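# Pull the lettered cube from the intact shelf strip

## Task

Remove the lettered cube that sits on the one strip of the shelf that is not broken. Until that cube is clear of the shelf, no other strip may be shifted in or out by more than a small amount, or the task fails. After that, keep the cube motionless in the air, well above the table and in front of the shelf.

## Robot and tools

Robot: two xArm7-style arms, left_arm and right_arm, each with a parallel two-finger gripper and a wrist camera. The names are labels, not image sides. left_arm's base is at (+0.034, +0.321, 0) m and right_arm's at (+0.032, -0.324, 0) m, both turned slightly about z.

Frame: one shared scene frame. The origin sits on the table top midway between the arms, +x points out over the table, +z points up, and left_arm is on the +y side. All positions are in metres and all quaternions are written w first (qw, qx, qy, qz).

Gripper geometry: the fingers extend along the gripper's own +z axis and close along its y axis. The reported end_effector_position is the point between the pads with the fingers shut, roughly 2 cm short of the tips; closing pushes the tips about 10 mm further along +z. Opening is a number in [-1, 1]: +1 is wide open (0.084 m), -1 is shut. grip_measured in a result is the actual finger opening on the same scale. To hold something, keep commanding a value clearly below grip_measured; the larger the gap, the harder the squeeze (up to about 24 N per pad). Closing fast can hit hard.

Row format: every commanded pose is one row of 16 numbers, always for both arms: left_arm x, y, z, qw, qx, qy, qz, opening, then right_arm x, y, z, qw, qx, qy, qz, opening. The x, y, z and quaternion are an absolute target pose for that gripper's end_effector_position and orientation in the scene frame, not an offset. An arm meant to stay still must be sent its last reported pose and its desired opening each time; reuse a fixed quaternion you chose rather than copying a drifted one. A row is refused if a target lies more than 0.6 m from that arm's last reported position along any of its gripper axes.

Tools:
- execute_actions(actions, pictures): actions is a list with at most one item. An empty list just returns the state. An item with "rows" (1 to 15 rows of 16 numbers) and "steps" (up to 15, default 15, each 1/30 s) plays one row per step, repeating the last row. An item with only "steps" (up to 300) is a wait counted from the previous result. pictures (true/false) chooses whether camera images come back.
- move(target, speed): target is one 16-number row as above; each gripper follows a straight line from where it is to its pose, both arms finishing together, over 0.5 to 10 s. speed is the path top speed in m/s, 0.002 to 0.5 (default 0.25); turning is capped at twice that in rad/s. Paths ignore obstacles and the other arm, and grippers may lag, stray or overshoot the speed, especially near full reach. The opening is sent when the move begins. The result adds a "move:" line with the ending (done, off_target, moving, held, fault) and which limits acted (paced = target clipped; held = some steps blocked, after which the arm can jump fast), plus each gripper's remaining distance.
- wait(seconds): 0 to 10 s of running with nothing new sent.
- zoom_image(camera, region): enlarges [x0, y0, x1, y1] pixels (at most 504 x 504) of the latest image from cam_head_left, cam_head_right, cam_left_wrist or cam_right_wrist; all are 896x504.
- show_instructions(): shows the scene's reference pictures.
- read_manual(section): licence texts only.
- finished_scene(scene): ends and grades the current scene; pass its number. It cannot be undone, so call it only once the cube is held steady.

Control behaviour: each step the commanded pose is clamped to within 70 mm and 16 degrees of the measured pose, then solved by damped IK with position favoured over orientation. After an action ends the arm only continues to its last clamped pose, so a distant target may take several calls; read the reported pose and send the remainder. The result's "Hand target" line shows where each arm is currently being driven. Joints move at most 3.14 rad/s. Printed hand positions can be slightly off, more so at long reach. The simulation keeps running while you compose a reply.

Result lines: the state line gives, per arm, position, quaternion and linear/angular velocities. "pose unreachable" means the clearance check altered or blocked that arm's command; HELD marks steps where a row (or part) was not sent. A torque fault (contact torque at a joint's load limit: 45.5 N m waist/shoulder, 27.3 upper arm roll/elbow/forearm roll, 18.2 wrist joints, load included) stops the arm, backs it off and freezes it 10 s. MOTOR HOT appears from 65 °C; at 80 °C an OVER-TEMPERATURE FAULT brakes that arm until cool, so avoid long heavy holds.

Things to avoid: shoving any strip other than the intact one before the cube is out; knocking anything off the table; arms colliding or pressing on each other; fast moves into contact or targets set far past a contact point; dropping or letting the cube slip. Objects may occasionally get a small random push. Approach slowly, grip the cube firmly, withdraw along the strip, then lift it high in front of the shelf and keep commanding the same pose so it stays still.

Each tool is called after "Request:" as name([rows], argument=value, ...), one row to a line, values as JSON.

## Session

Request:
execute_actions(actions=[])

Scene clock: 0.00 s of 4200.00 s.
left_arm: end_effector_position=(+0.5990, -0.0021, +0.1247) grip_measured=+1.00 end_effector_quat_wxyz=(-0.031, -0.608, +0.792, +0.041) end_effector_velocity=(+0.000, +0.000, -0.000) end_effector_angular_velocity=(-0.000, -0.000, -0.000) | right_arm: end_effector_position=(+0.1999, -0.6892, +0.1433) grip_measured=+1.00 end_effector_quat_wxyz=(-0.444, +0.593, +0.380, -0.555) end_effector_velocity=(-0.000, +0.000, -0.000) end_effector_angular_velocity=(+0.000, -0.000, -0.001)
Joint positions: left_arm=[-0.655  0.831 -0.109  2.052  0.056  1.324  1.29   0.084] | right_arm=[-0.968  0.93   0.266  1.674 -0.858  2.284 -1.627  0.084]
Joint velocities: left_arm=[ 0.001  0.    -0.001  0.     0.    -0.001  0.    -0.   ] | right_arm=[-0.001  0.     0.     0.     0.001 -0.     0.     0.   ]
Hand target (left_arm): +0.599, -0.002, +0.125; -0.031, -0.608, +0.792, +0.041
Hand target (right_arm): +0.200, -0.689, +0.143; -0.444, +0.593, +0.380, -0.555

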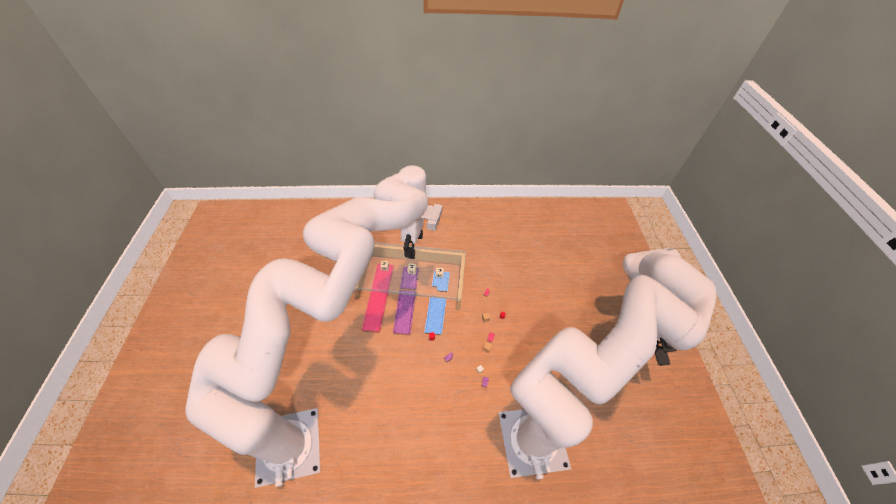

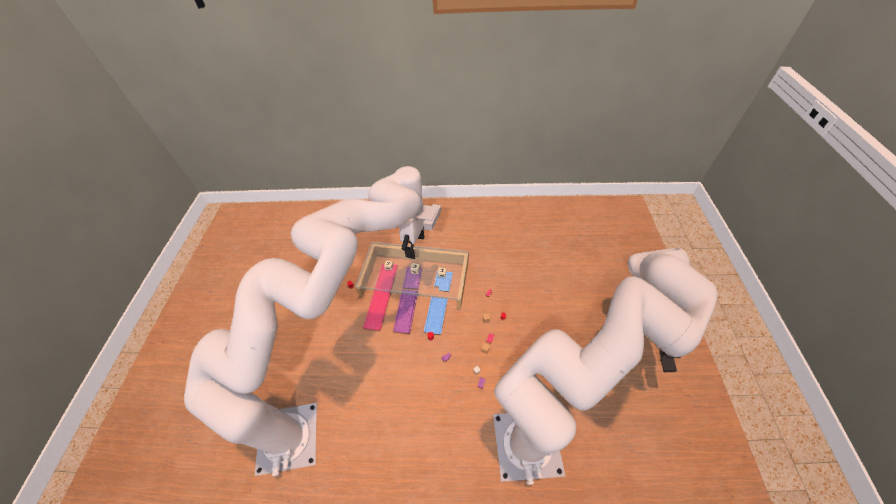

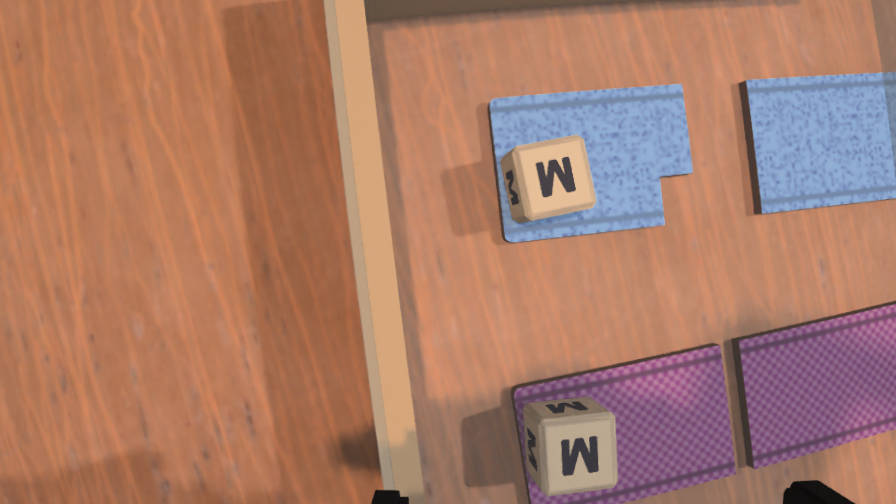

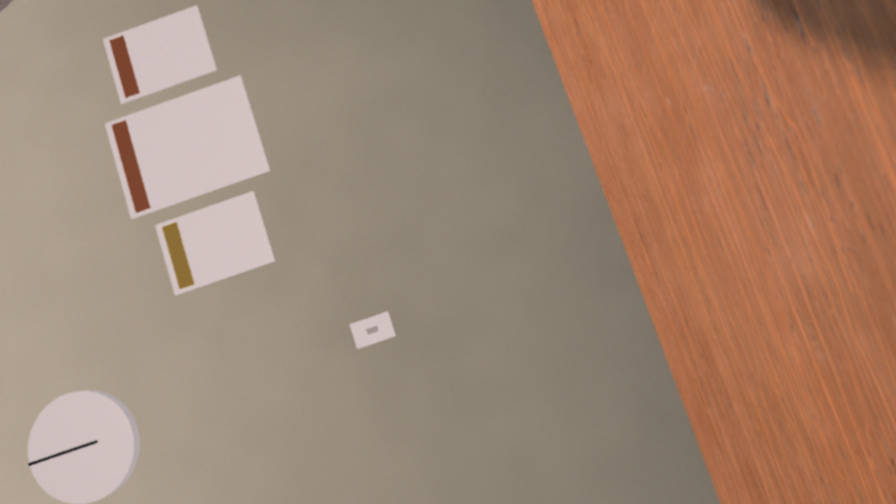

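Red it is; use left arm.

Request:
move(target=[0.39,0.08,0.3,0,1,0,0,1,0.1999,-0.6892,0.1433,-0.444,0.593,0.38,-0.555,1])

Scene clock: 5.40 s of 4200.00 s.
left_arm: end_effector_position=(+0.3903, +0.0798, +0.2999) grip_measured=+1.00 end_effector_quat_wxyz=(+0.000, +1.000, -0.000, -0.000) end_effector_velocity=(-0.000, +0.000, +0.001) end_effector_angular_velocity=(-0.001, -0.003, +0.007) | right_arm: end_effector_position=(+0.1999, -0.6892, +0.1433) grip_measured=+1.00 end_effector_quat_wxyz=(-0.444, +0.593, +0.380, -0.555) end_effector_velocity=(+0.000, -0.000, +0.000) end_effector_angular_velocity=(-0.001, -0.001, +0.000)
Joint positions: left_arm=[-0.78  -0.167 -0.02   1.144 -0.004  1.311 -0.591  0.084] | right_arm=[-0.968  0.93   0.265  1.675 -0.858  2.284 -1.627  0.084]
Joint velocities: left_arm=[ 0.    -0.003 -0.001  0.     0.001  0.    -0.008  0.   ] | right_arm=[ 0.    -0.001 -0.    -0.    -0.    -0.    -0.     0.   ]
Hand target (left_arm): +0.390, +0.080, +0.300; +0.000, +1.000, +0.000, -0.000
Hand target (right_arm): +0.200, -0.689, +0.143; -0.444, +0.593, +0.380, -0.555
Off the commanded pose (left_arm): 0.000 m, 0 deg.
Off the commanded pose (right_arm): 0.000 m, 0 deg.
move: done

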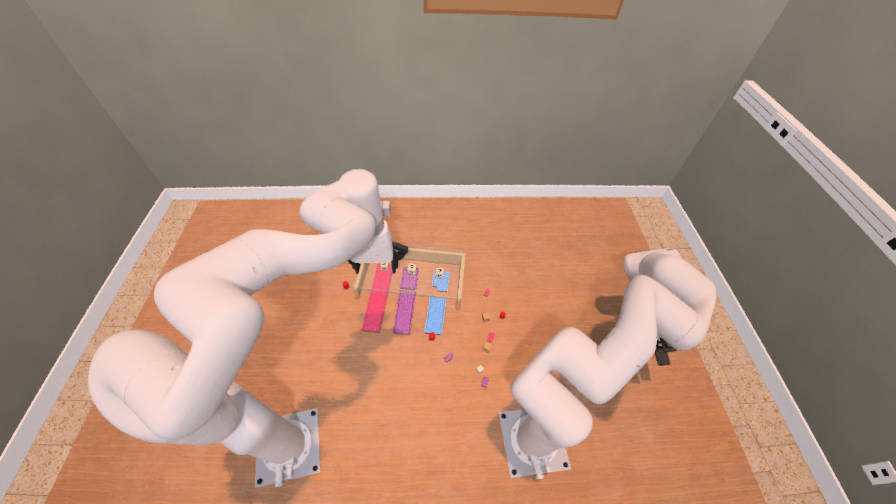

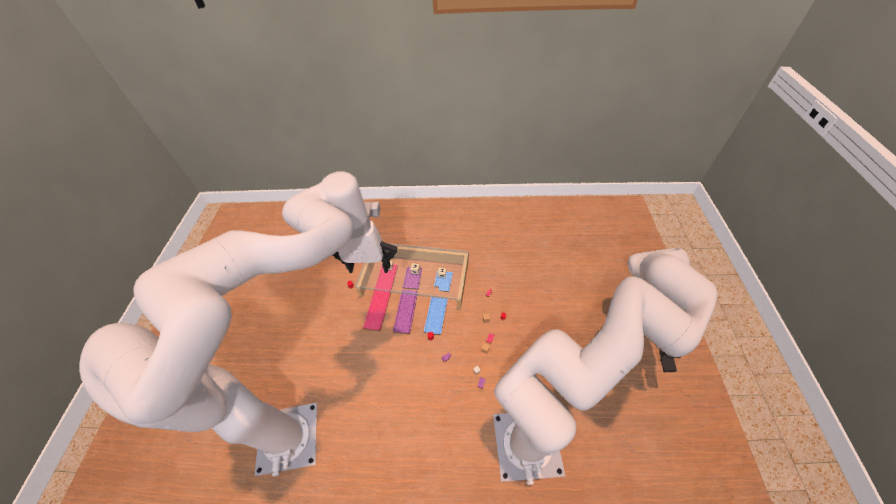

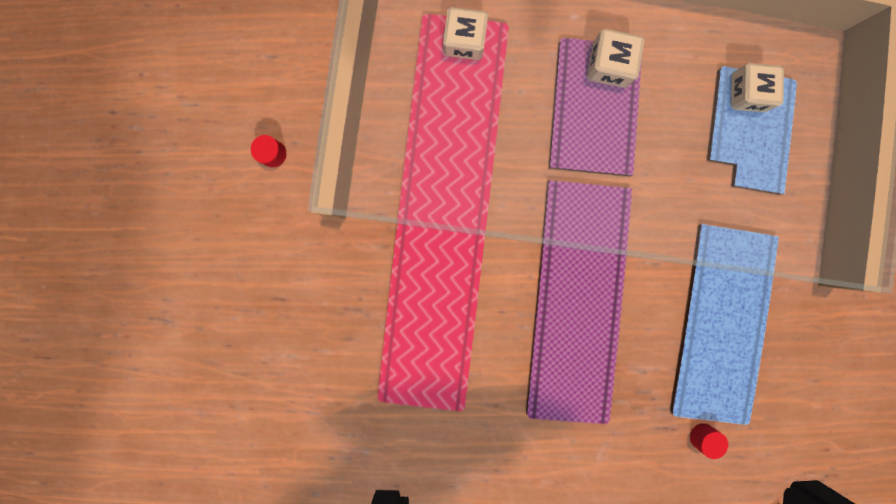

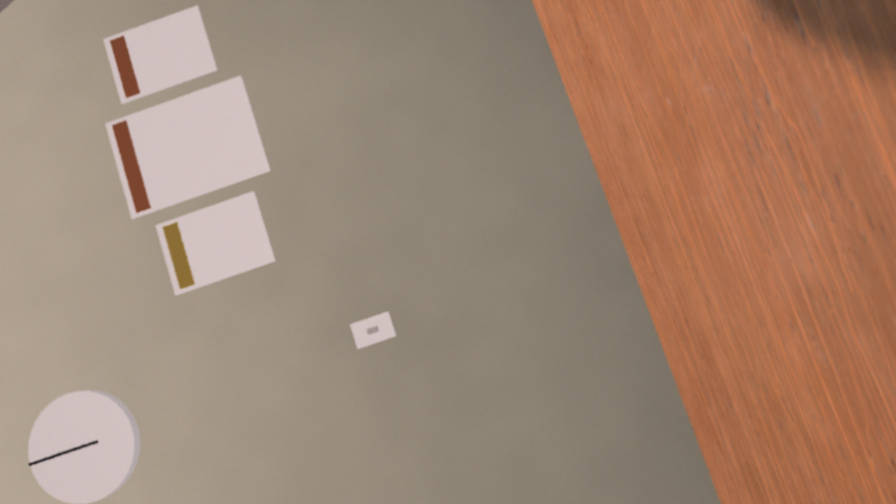

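Request:
move(target=[0.382,0.126,0.06,0,0.9984,-0.056,0,0.85,0.1999,-0.6892,0.1433,-0.444,0.593,0.38,-0.555,1])

Scene clock: 8.80 s of 4200.00 s.
left_arm: end_effector_position=(+0.3818, +0.1265, +0.0608) grip_measured=+0.85 end_effector_quat_wxyz=(-0.000, +0.998, -0.055, +0.001) end_effector_velocity=(-0.002, +0.002, -0.003) end_effector_angular_velocity=(+0.003, +0.005, +0.000) | right_arm: end_effector_position=(+0.1999, -0.6892, +0.1433) grip_measured=+1.00 end_effector_quat_wxyz=(-0.444, +0.593, +0.380, -0.555) end_effector_velocity=(+0.000, +0.000, +0.000) end_effector_angular_velocity=(-0.000, -0.000, +0.000)
Joint positions: left_arm=[-0.747  0.058  0.03   0.637 -0.001  0.577 -0.399  0.078] | right_arm=[-0.968  0.93   0.265  1.675 -0.858  2.284 -1.627  0.084]
Joint velocities: left_arm=[ 0.     0.005  0.001 -0.005 -0.    -0.004  0.002 -0.   ] | right_arm=[ 0.    -0.001 -0.    -0.     0.     0.    -0.    -0.   ]
Hand target (left_arm): +0.381, +0.127, +0.060; -0.001, +0.998, -0.055, +0.000
Hand target (right_arm): +0.200, -0.689, +0.143; -0.444, +0.593, +0.380, -0.555
Off the commanded pose (left_arm): 0.001 m, 0 deg.
Off the commanded pose (right_arm): 0.000 m, 0 deg.
move: done

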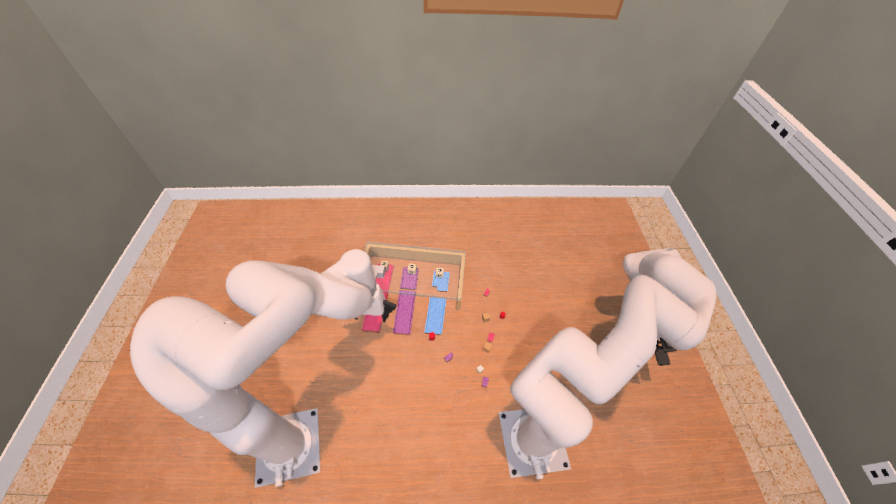

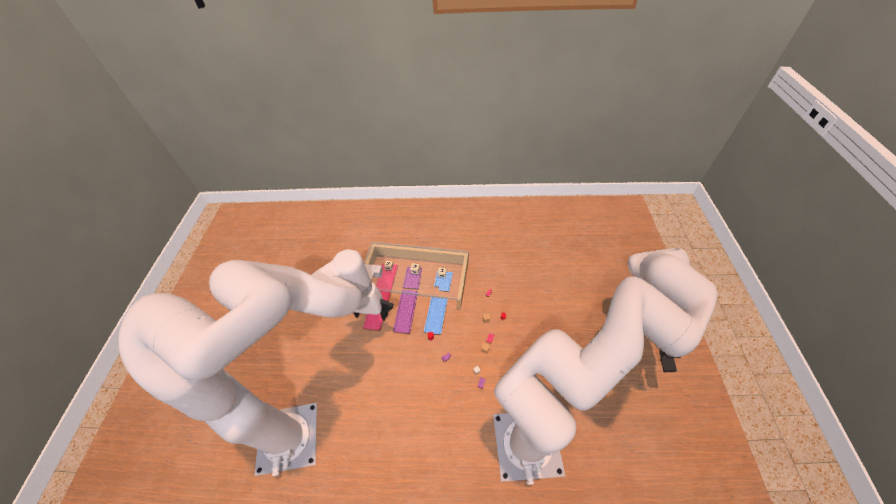

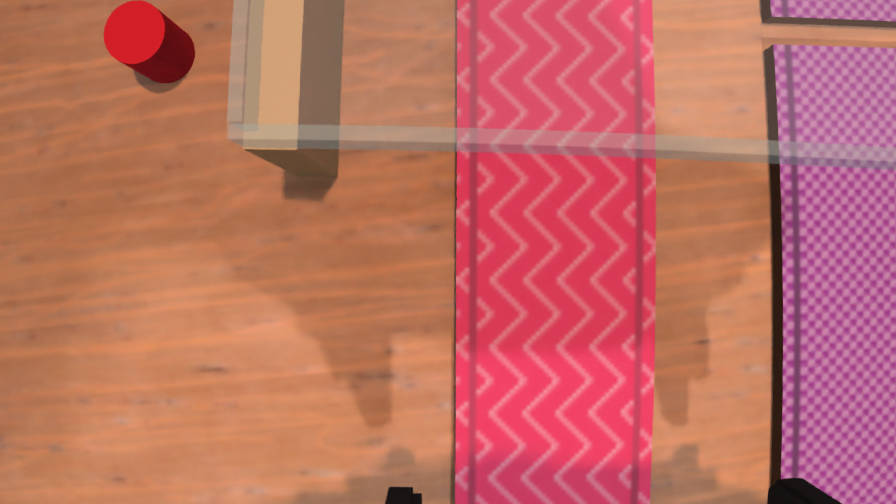

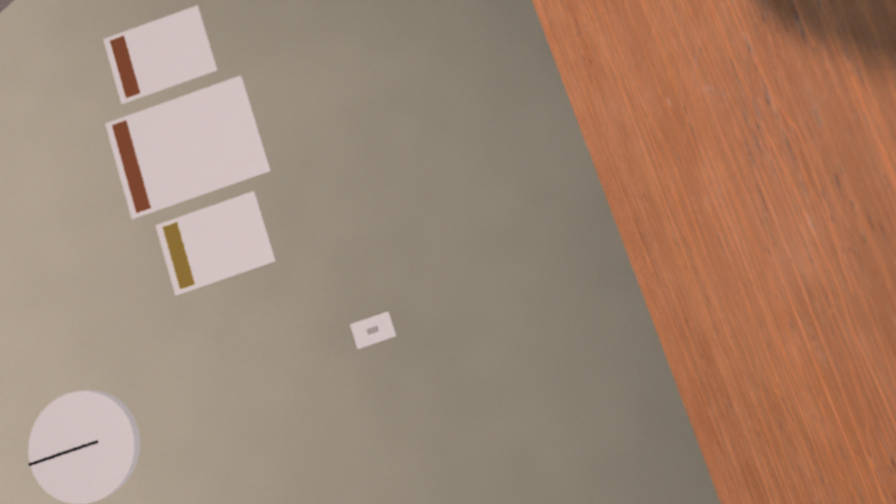

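Request:
move(target=[0.382,0.128,0.018,0,0.9984,-0.056,0,0.85,0.1999,-0.6892,0.1433,-0.444,0.593,0.38,-0.555,1], speed=0.05)

Request:
move(target=[0.382,0.128,0.018,0,0.9984,-0.056,0,-0.5,0.1999,-0.6892,0.1433,-0.444,0.593,0.38,-0.555,1])

Scene clock: 12.23 s of 4200.00 s.
left_arm: end_effector_position=(+0.3821, +0.1281, +0.0183) grip_measured=+0.85 end_effector_quat_wxyz=(-0.000, +0.998, -0.056, +0.000) end_effector_velocity=(+0.001, -0.000, -0.001) end_effector_angular_velocity=(-0.001, -0.003, -0.001) | right_arm: end_effector_position=(+0.1999, -0.6892, +0.1433) grip_measured=+1.00 end_effector_quat_wxyz=(-0.444, +0.593, +0.380, -0.555) end_effector_velocity=(-0.000, +0.000, -0.000) end_effector_angular_velocity=(+0.000, +0.000, -0.000)
Joint positions: left_arm=[-0.744  0.181  0.029  0.625 -0.011  0.444 -0.386  0.078] | right_arm=[-0.968  0.93   0.265  1.675 -0.858  2.284 -1.627  0.084]
Joint velocities: left_arm=[ 0.     0.003  0.     0.001  0.    -0.005  0.001  0.   ] | right_arm=[-0.     0.001 -0.     0.     0.     0.    -0.    -0.   ]
Hand target (left_arm): +0.382, +0.128, +0.018; -0.000, +0.998, -0.056, +0.000
Hand target (right_arm): +0.200, -0.689, +0.143; -0.444, +0.593, +0.380, -0.555
Off the commanded pose (left_arm): 0.000 m, 0 deg.
Off the commanded pose (right_arm): 0.000 m, 0 deg.
move: done

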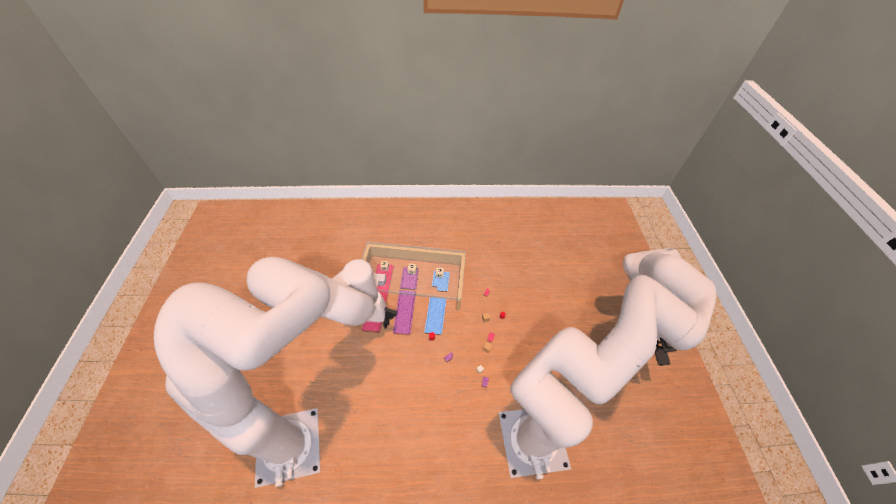

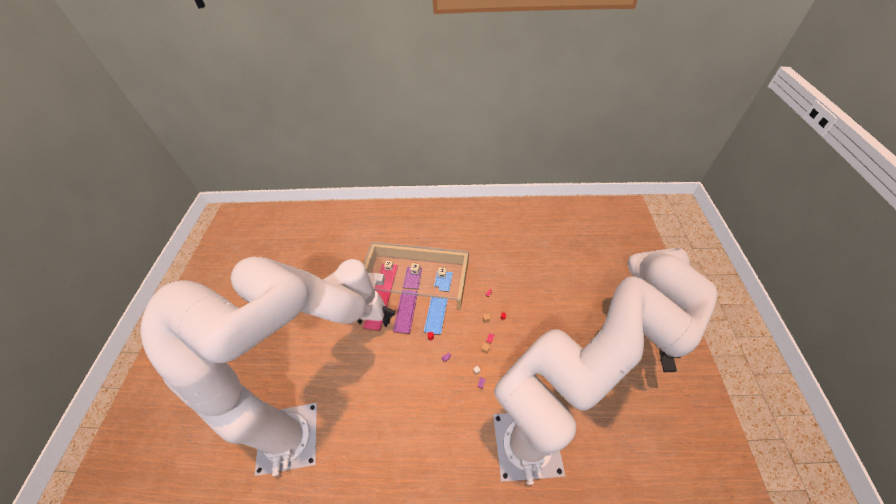

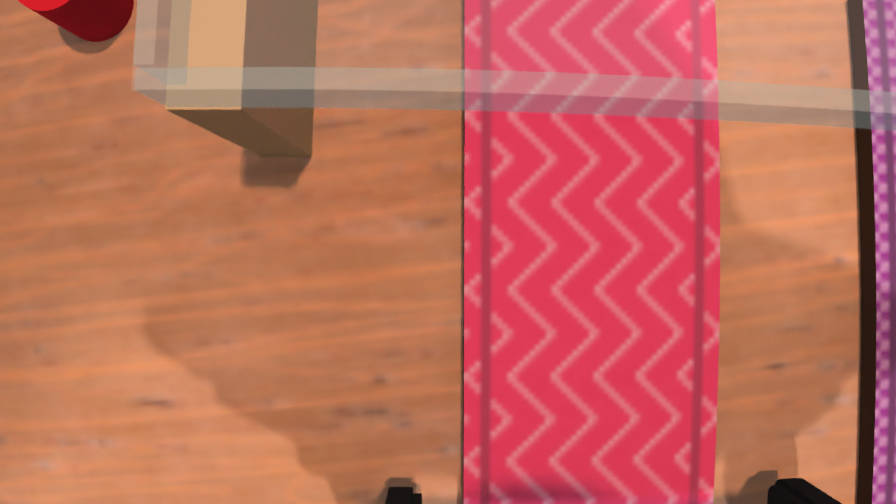

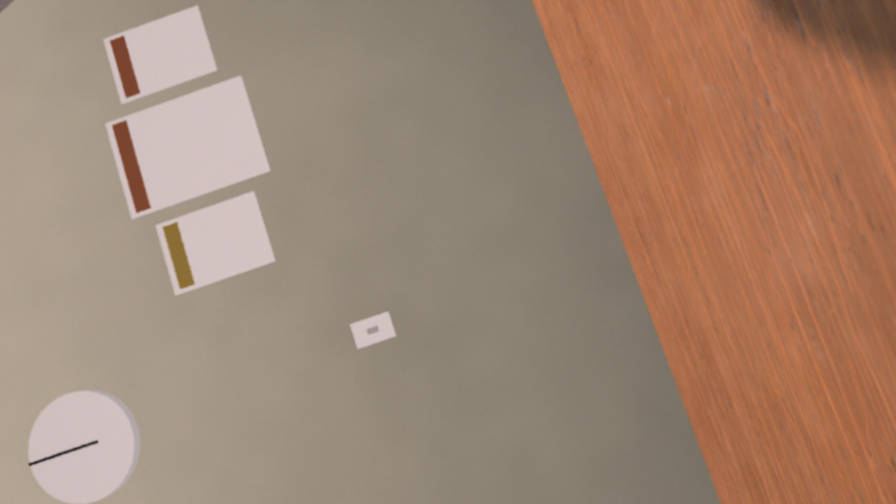

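Scene clock: 12.93 s of 4200.00 s.
left_arm: end_effector_position=(+0.3823, +0.1278, +0.0183) grip_measured=+0.29 end_effector_quat_wxyz=(+0.000, +0.998, -0.056, +0.000) end_effector_velocity=(-0.000, -0.000, -0.000) end_effector_angular_velocity=(+0.000, -0.001, -0.002) | right_arm: end_effector_position=(+0.1999, -0.6892, +0.1433) grip_measured=+1.00 end_effector_quat_wxyz=(-0.444, +0.593, +0.380, -0.555) end_effector_velocity=(+0.000, -0.000, +0.000) end_effector_angular_velocity=(-0.000, +0.000, +0.000)
Joint positions: left_arm=[-0.743  0.181  0.028  0.625 -0.012  0.443 -0.385  0.057] | right_arm=[-0.968  0.93   0.265  1.675 -0.858  2.284 -1.627  0.084]
Joint velocities: left_arm=[-0.     0.001 -0.    -0.     0.001 -0.001 -0.     0.   ] | right_arm=[ 0. -0. -0. -0. -0. -0. -0. -0.]
Hand target (left_arm): +0.382, +0.128, +0.018; -0.000, +0.998, -0.056, +0.000
Hand target (right_arm): +0.200, -0.689, +0.143; -0.444, +0.593, +0.380, -0.555
Off the commanded pose (left_arm): 0.000 m, 0 deg.
Off the commanded pose (right_arm): 0.000 m, 0 deg.
move: done

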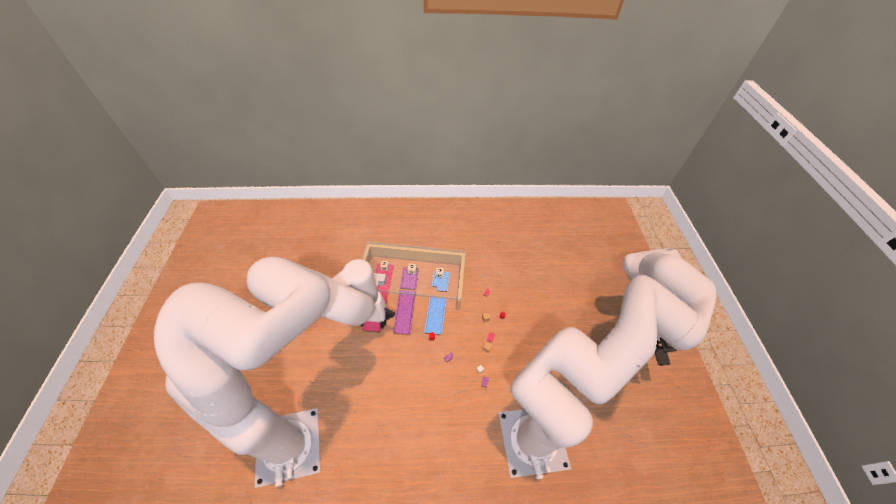

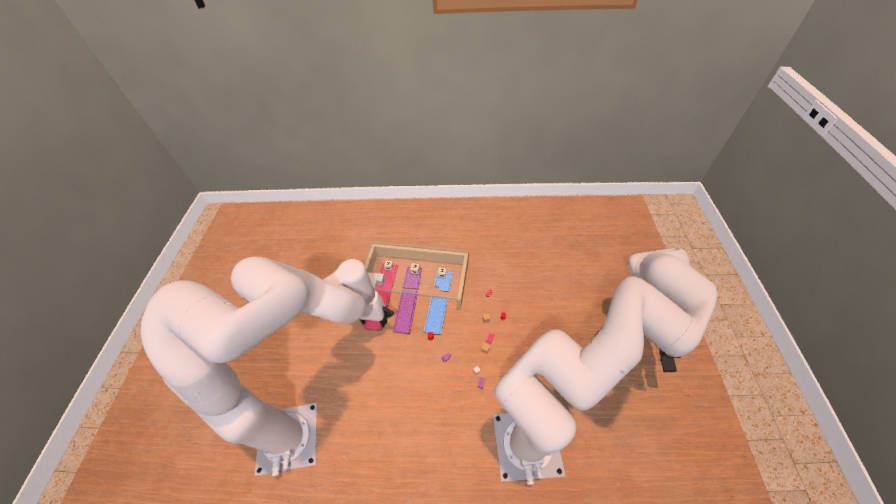

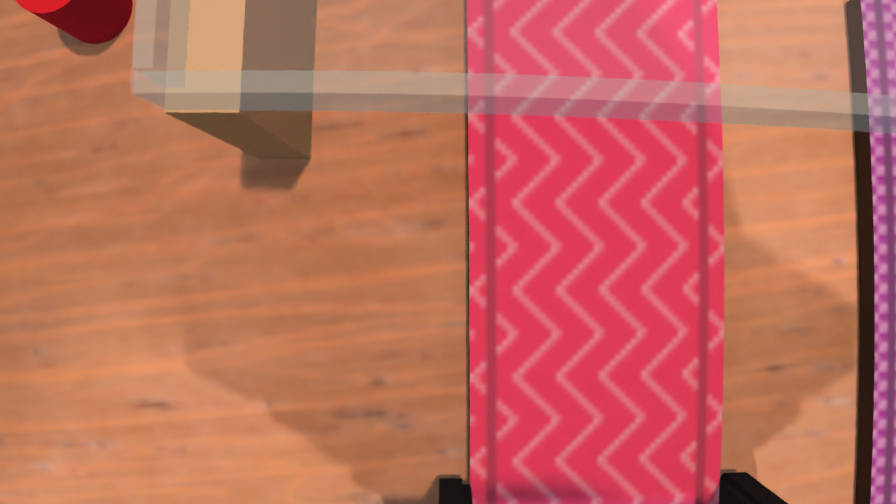

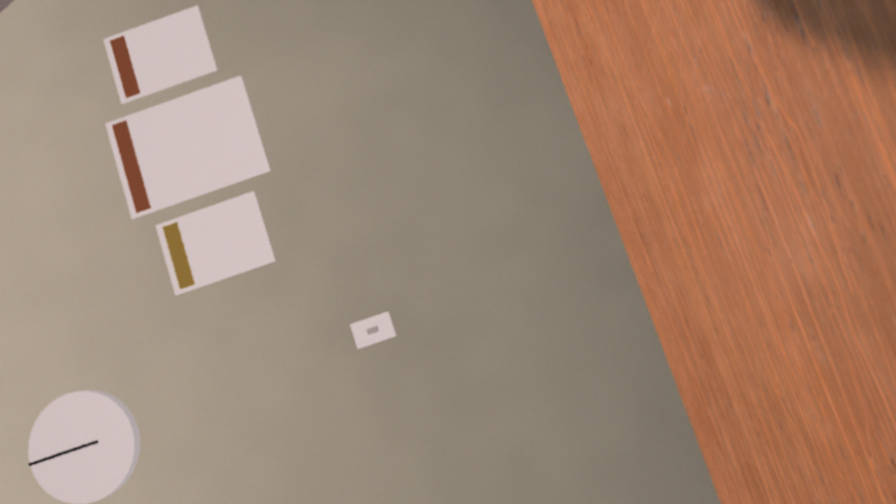

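Request:
move(target=[0.2,0.148,0.019,0,0.9984,-0.056,0,-0.5,0.1999,-0.6892,0.1433,-0.444,0.593,0.38,-0.555,1], speed=0.08)

Request:
move(target=[0.2,0.148,0.028,0,0.9984,-0.056,0,0.85,0.1999,-0.6892,0.1433,-0.444,0.593,0.38,-0.555,1])

Request:
move(target=[0.34,0.1,0.2,0,0.9984,-0.056,0,0.4,0.1999,-0.6892,0.1433,-0.444,0.593,0.38,-0.555,1])

Scene clock: 18.20 s of 4200.00 s.
left_arm: end_effector_position=(+0.2004, +0.1482, +0.0192) grip_measured=+0.29 end_effector_quat_wxyz=(-0.001, +0.998, -0.056, +0.000) end_effector_velocity=(-0.001, +0.000, +0.001) end_effector_angular_velocity=(-0.002, -0.001, +0.003) | right_arm: end_effector_position=(+0.1999, -0.6892, +0.1433) grip_measured=+1.00 end_effector_quat_wxyz=(-0.444, +0.593, +0.380, -0.555) end_effector_velocity=(-0.000, -0.000, -0.000) end_effector_angular_velocity=(-0.001, +0.001, +0.000)
Joint positions: left_arm=[-0.928 -0.283 -0.115  0.084 -0.087  0.367 -0.637  0.057] | right_arm=[-0.968  0.93   0.265  1.675 -0.858  2.284 -1.627  0.084]
Joint velocities: left_arm=[-0.002 -0.007  0.    -0.003 -0.002  0.002 -0.003  0.   ] | right_arm=[-0.     0.001 -0.     0.    -0.001 -0.     0.001 -0.   ]
Hand target (left_arm): +0.200, +0.148, +0.019; -0.000, +0.998, -0.056, +0.000
Hand target (right_arm): +0.200, -0.689, +0.143; -0.444, +0.593, +0.380, -0.555
Off the commanded pose (left_arm): 0.000 m, 0 deg.
Off the commanded pose (right_arm): 0.000 m, 0 deg.
move: done

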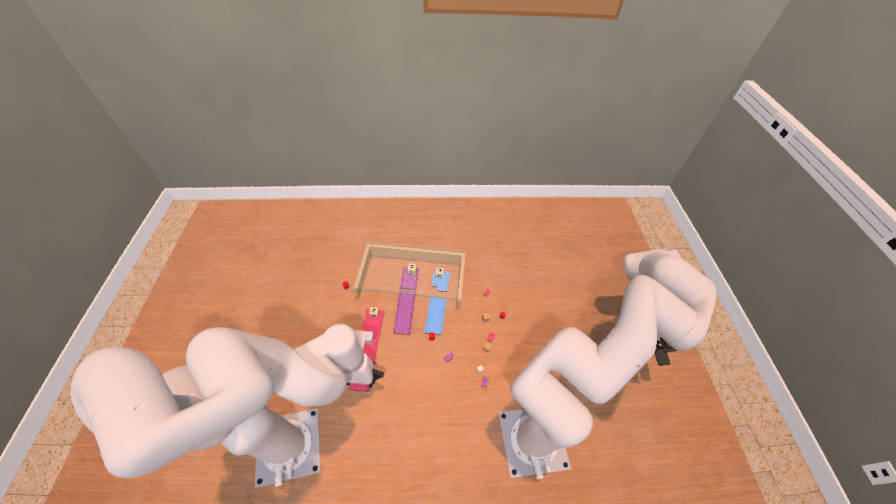

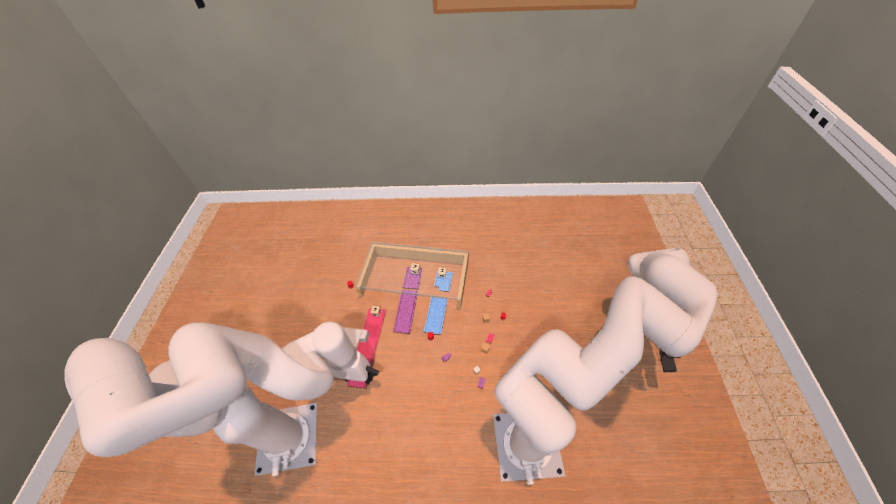

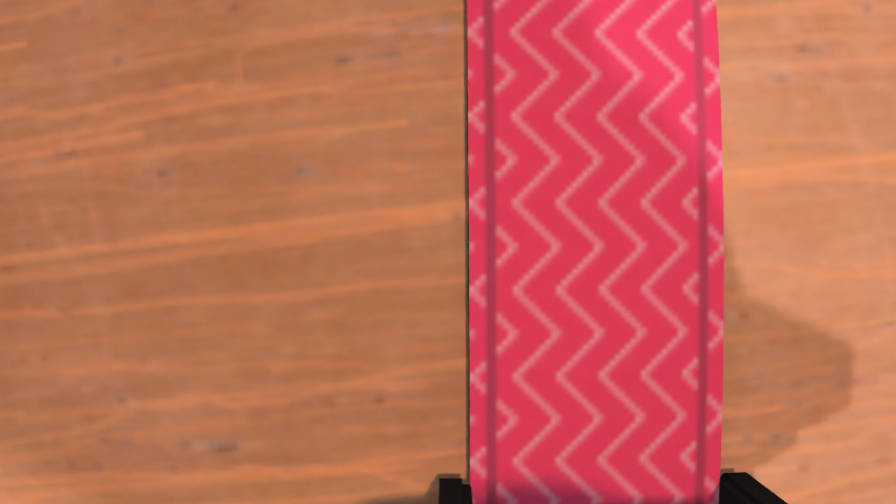

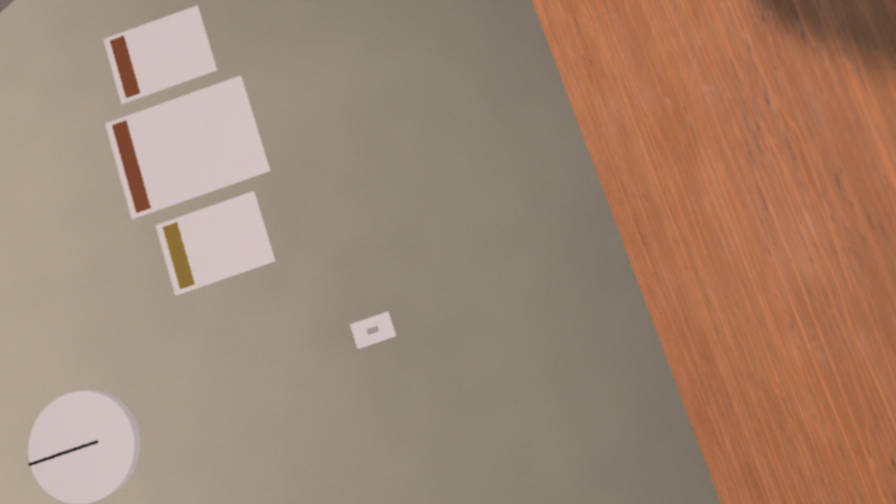

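Scene clock: 18.90 s of 4200.00 s.
left_arm: end_effector_position=(+0.2000, +0.1480, +0.0279) grip_measured=+0.85 end_effector_quat_wxyz=(+0.000, +0.998, -0.056, -0.000) end_effector_velocity=(-0.000, +0.000, +0.001) end_effector_angular_velocity=(+0.000, +0.001, +0.000) | right_arm: end_effector_position=(+0.1999, -0.6892, +0.1433) grip_measured=+1.00 end_effector_quat_wxyz=(-0.444, +0.593, +0.380, -0.555) end_effector_velocity=(+0.000, +0.000, -0.000) end_effector_angular_velocity=(+0.001, -0.001, -0.001)
Joint positions: left_arm=[-0.932 -0.335 -0.112  0.084 -0.091  0.419 -0.635  0.078] | right_arm=[-0.968  0.93   0.265  1.675 -0.858  2.284 -1.627  0.084]
Joint velocities: left_arm=[-0.    -0.004  0.    -0.    -0.     0.004 -0.    -0.   ] | right_arm=[-0.    -0.    -0.    -0.     0.001 -0.    -0.     0.   ]
Hand target (left_arm): +0.200, +0.148, +0.028; +0.000, +0.998, -0.056, -0.000
Hand target (right_arm): +0.200, -0.689, +0.143; -0.444, +0.593, +0.380, -0.555
Off the commanded pose (left_arm): 0.000 m, 0 deg.
Off the commanded pose (right_arm): 0.000 m, 0 deg.
move: done

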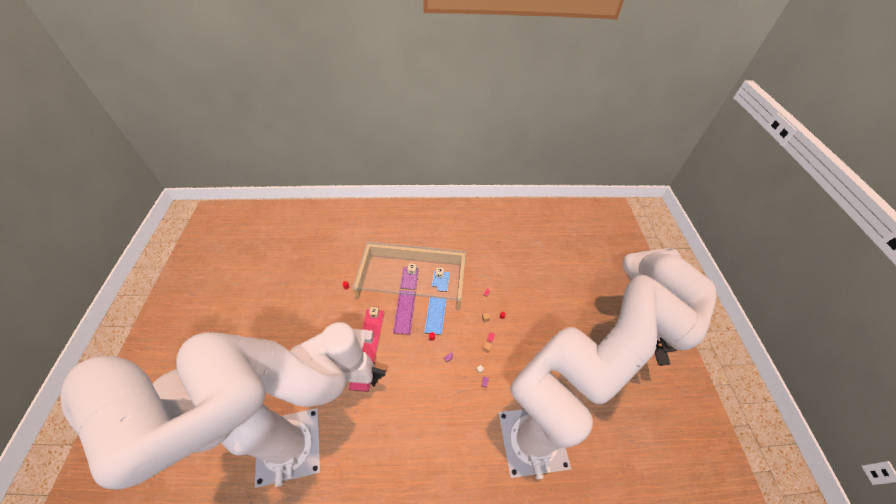

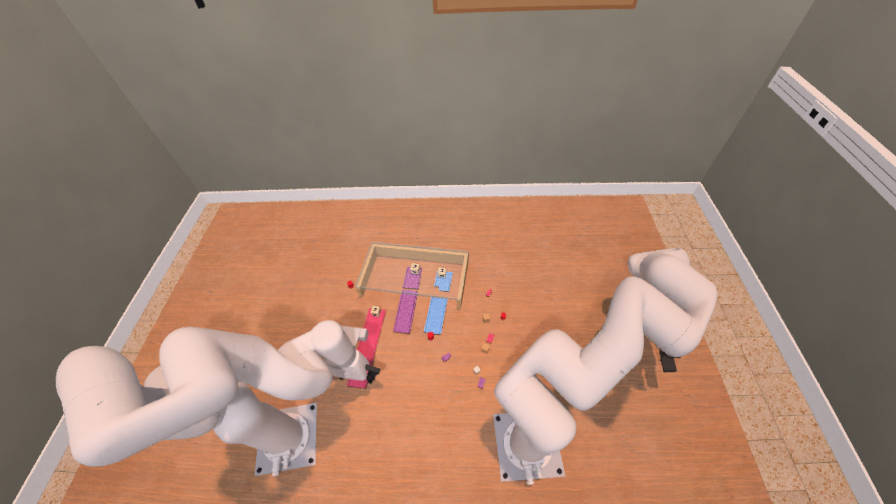

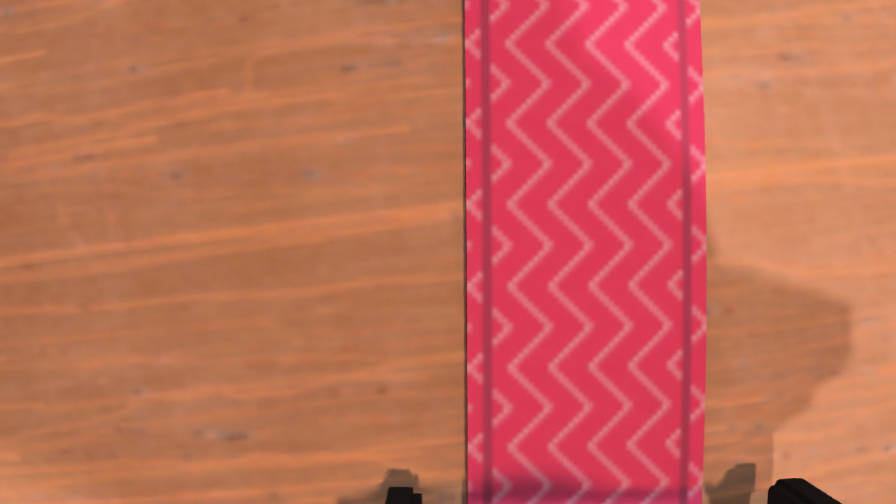

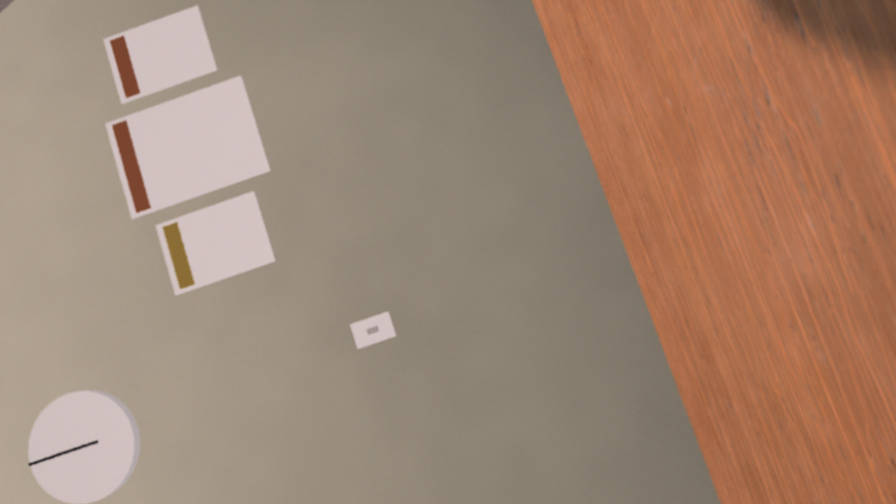

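Scene clock: 20.23 s of 4200.00 s.
left_arm: end_effector_position=(+0.3395, +0.0995, +0.1987) grip_measured=+0.39 end_effector_quat_wxyz=(+0.001, +0.998, -0.057, -0.001) end_effector_velocity=(+0.003, -0.002, +0.005) end_effector_angular_velocity=(-0.002, -0.001, +0.000) | right_arm: end_effector_position=(+0.1999, -0.6892, +0.1433) grip_measured=+1.00 end_effector_quat_wxyz=(-0.444, +0.593, +0.380, -0.555) end_effector_velocity=(-0.000, -0.000, -0.000) end_effector_angular_velocity=(+0.001, +0.001, -0.000)
Joint positions: left_arm=[-0.823 -0.283 -0.01   0.738 -0.006  1.023 -0.508  0.061] | right_arm=[-0.968  0.93   0.265  1.675 -0.858  2.284 -1.627  0.084]
Joint velocities: left_arm=[ 0.001  0.005  0.001  0.018 -0.001  0.011  0.002  0.   ] | right_arm=[-0.     0.001 -0.     0.    -0.    -0.    -0.    -0.   ]
Hand target (left_arm): +0.340, +0.099, +0.200; +0.001, +0.998, -0.057, -0.001
Hand target (right_arm): +0.200, -0.689, +0.143; -0.444, +0.593, +0.380, -0.555
Off the commanded pose (left_arm): 0.001 m, 0 deg.
Off the commanded pose (right_arm): 0.000 m, 0 deg.
move: done

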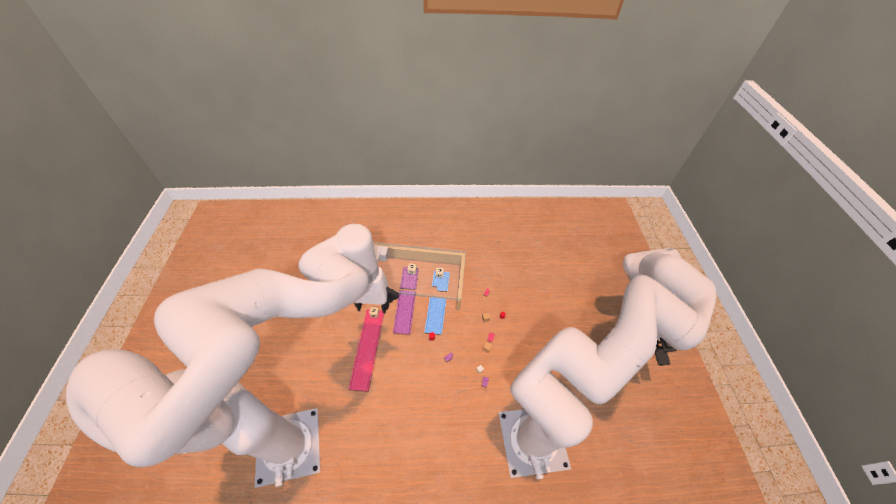

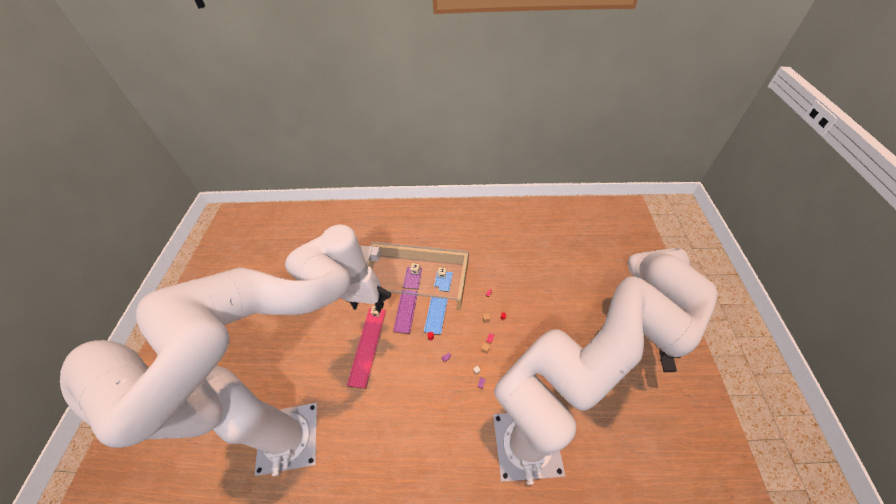

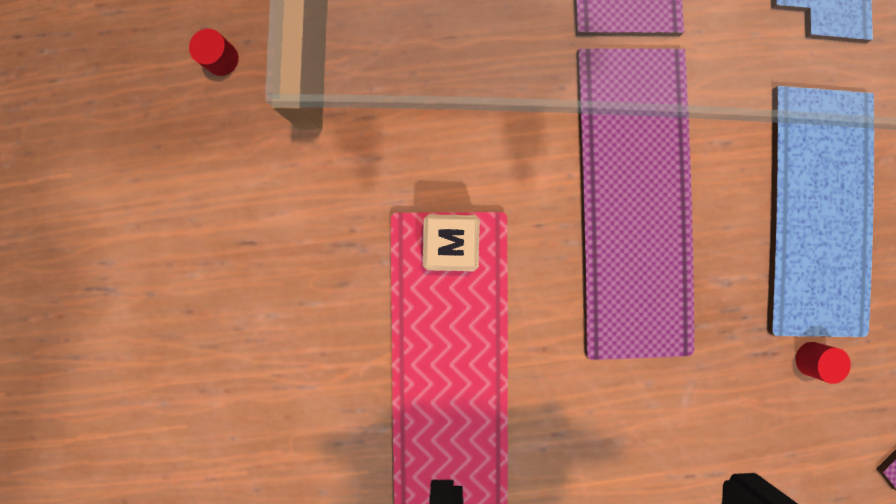

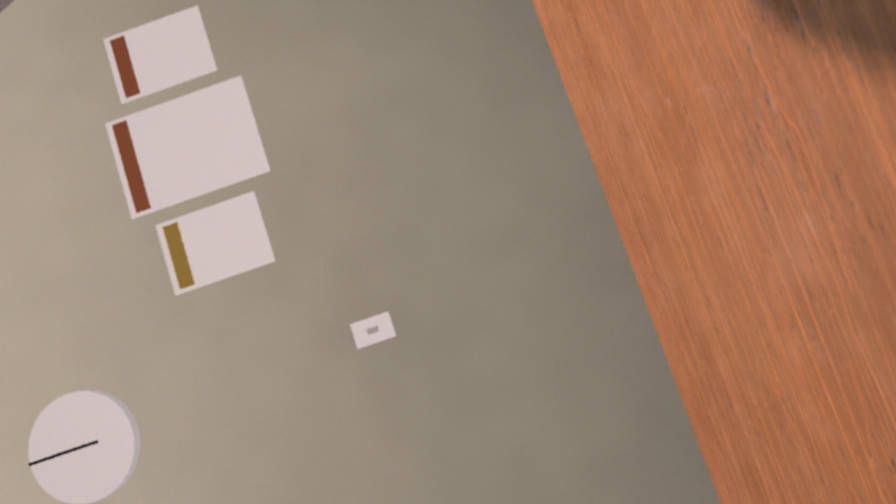

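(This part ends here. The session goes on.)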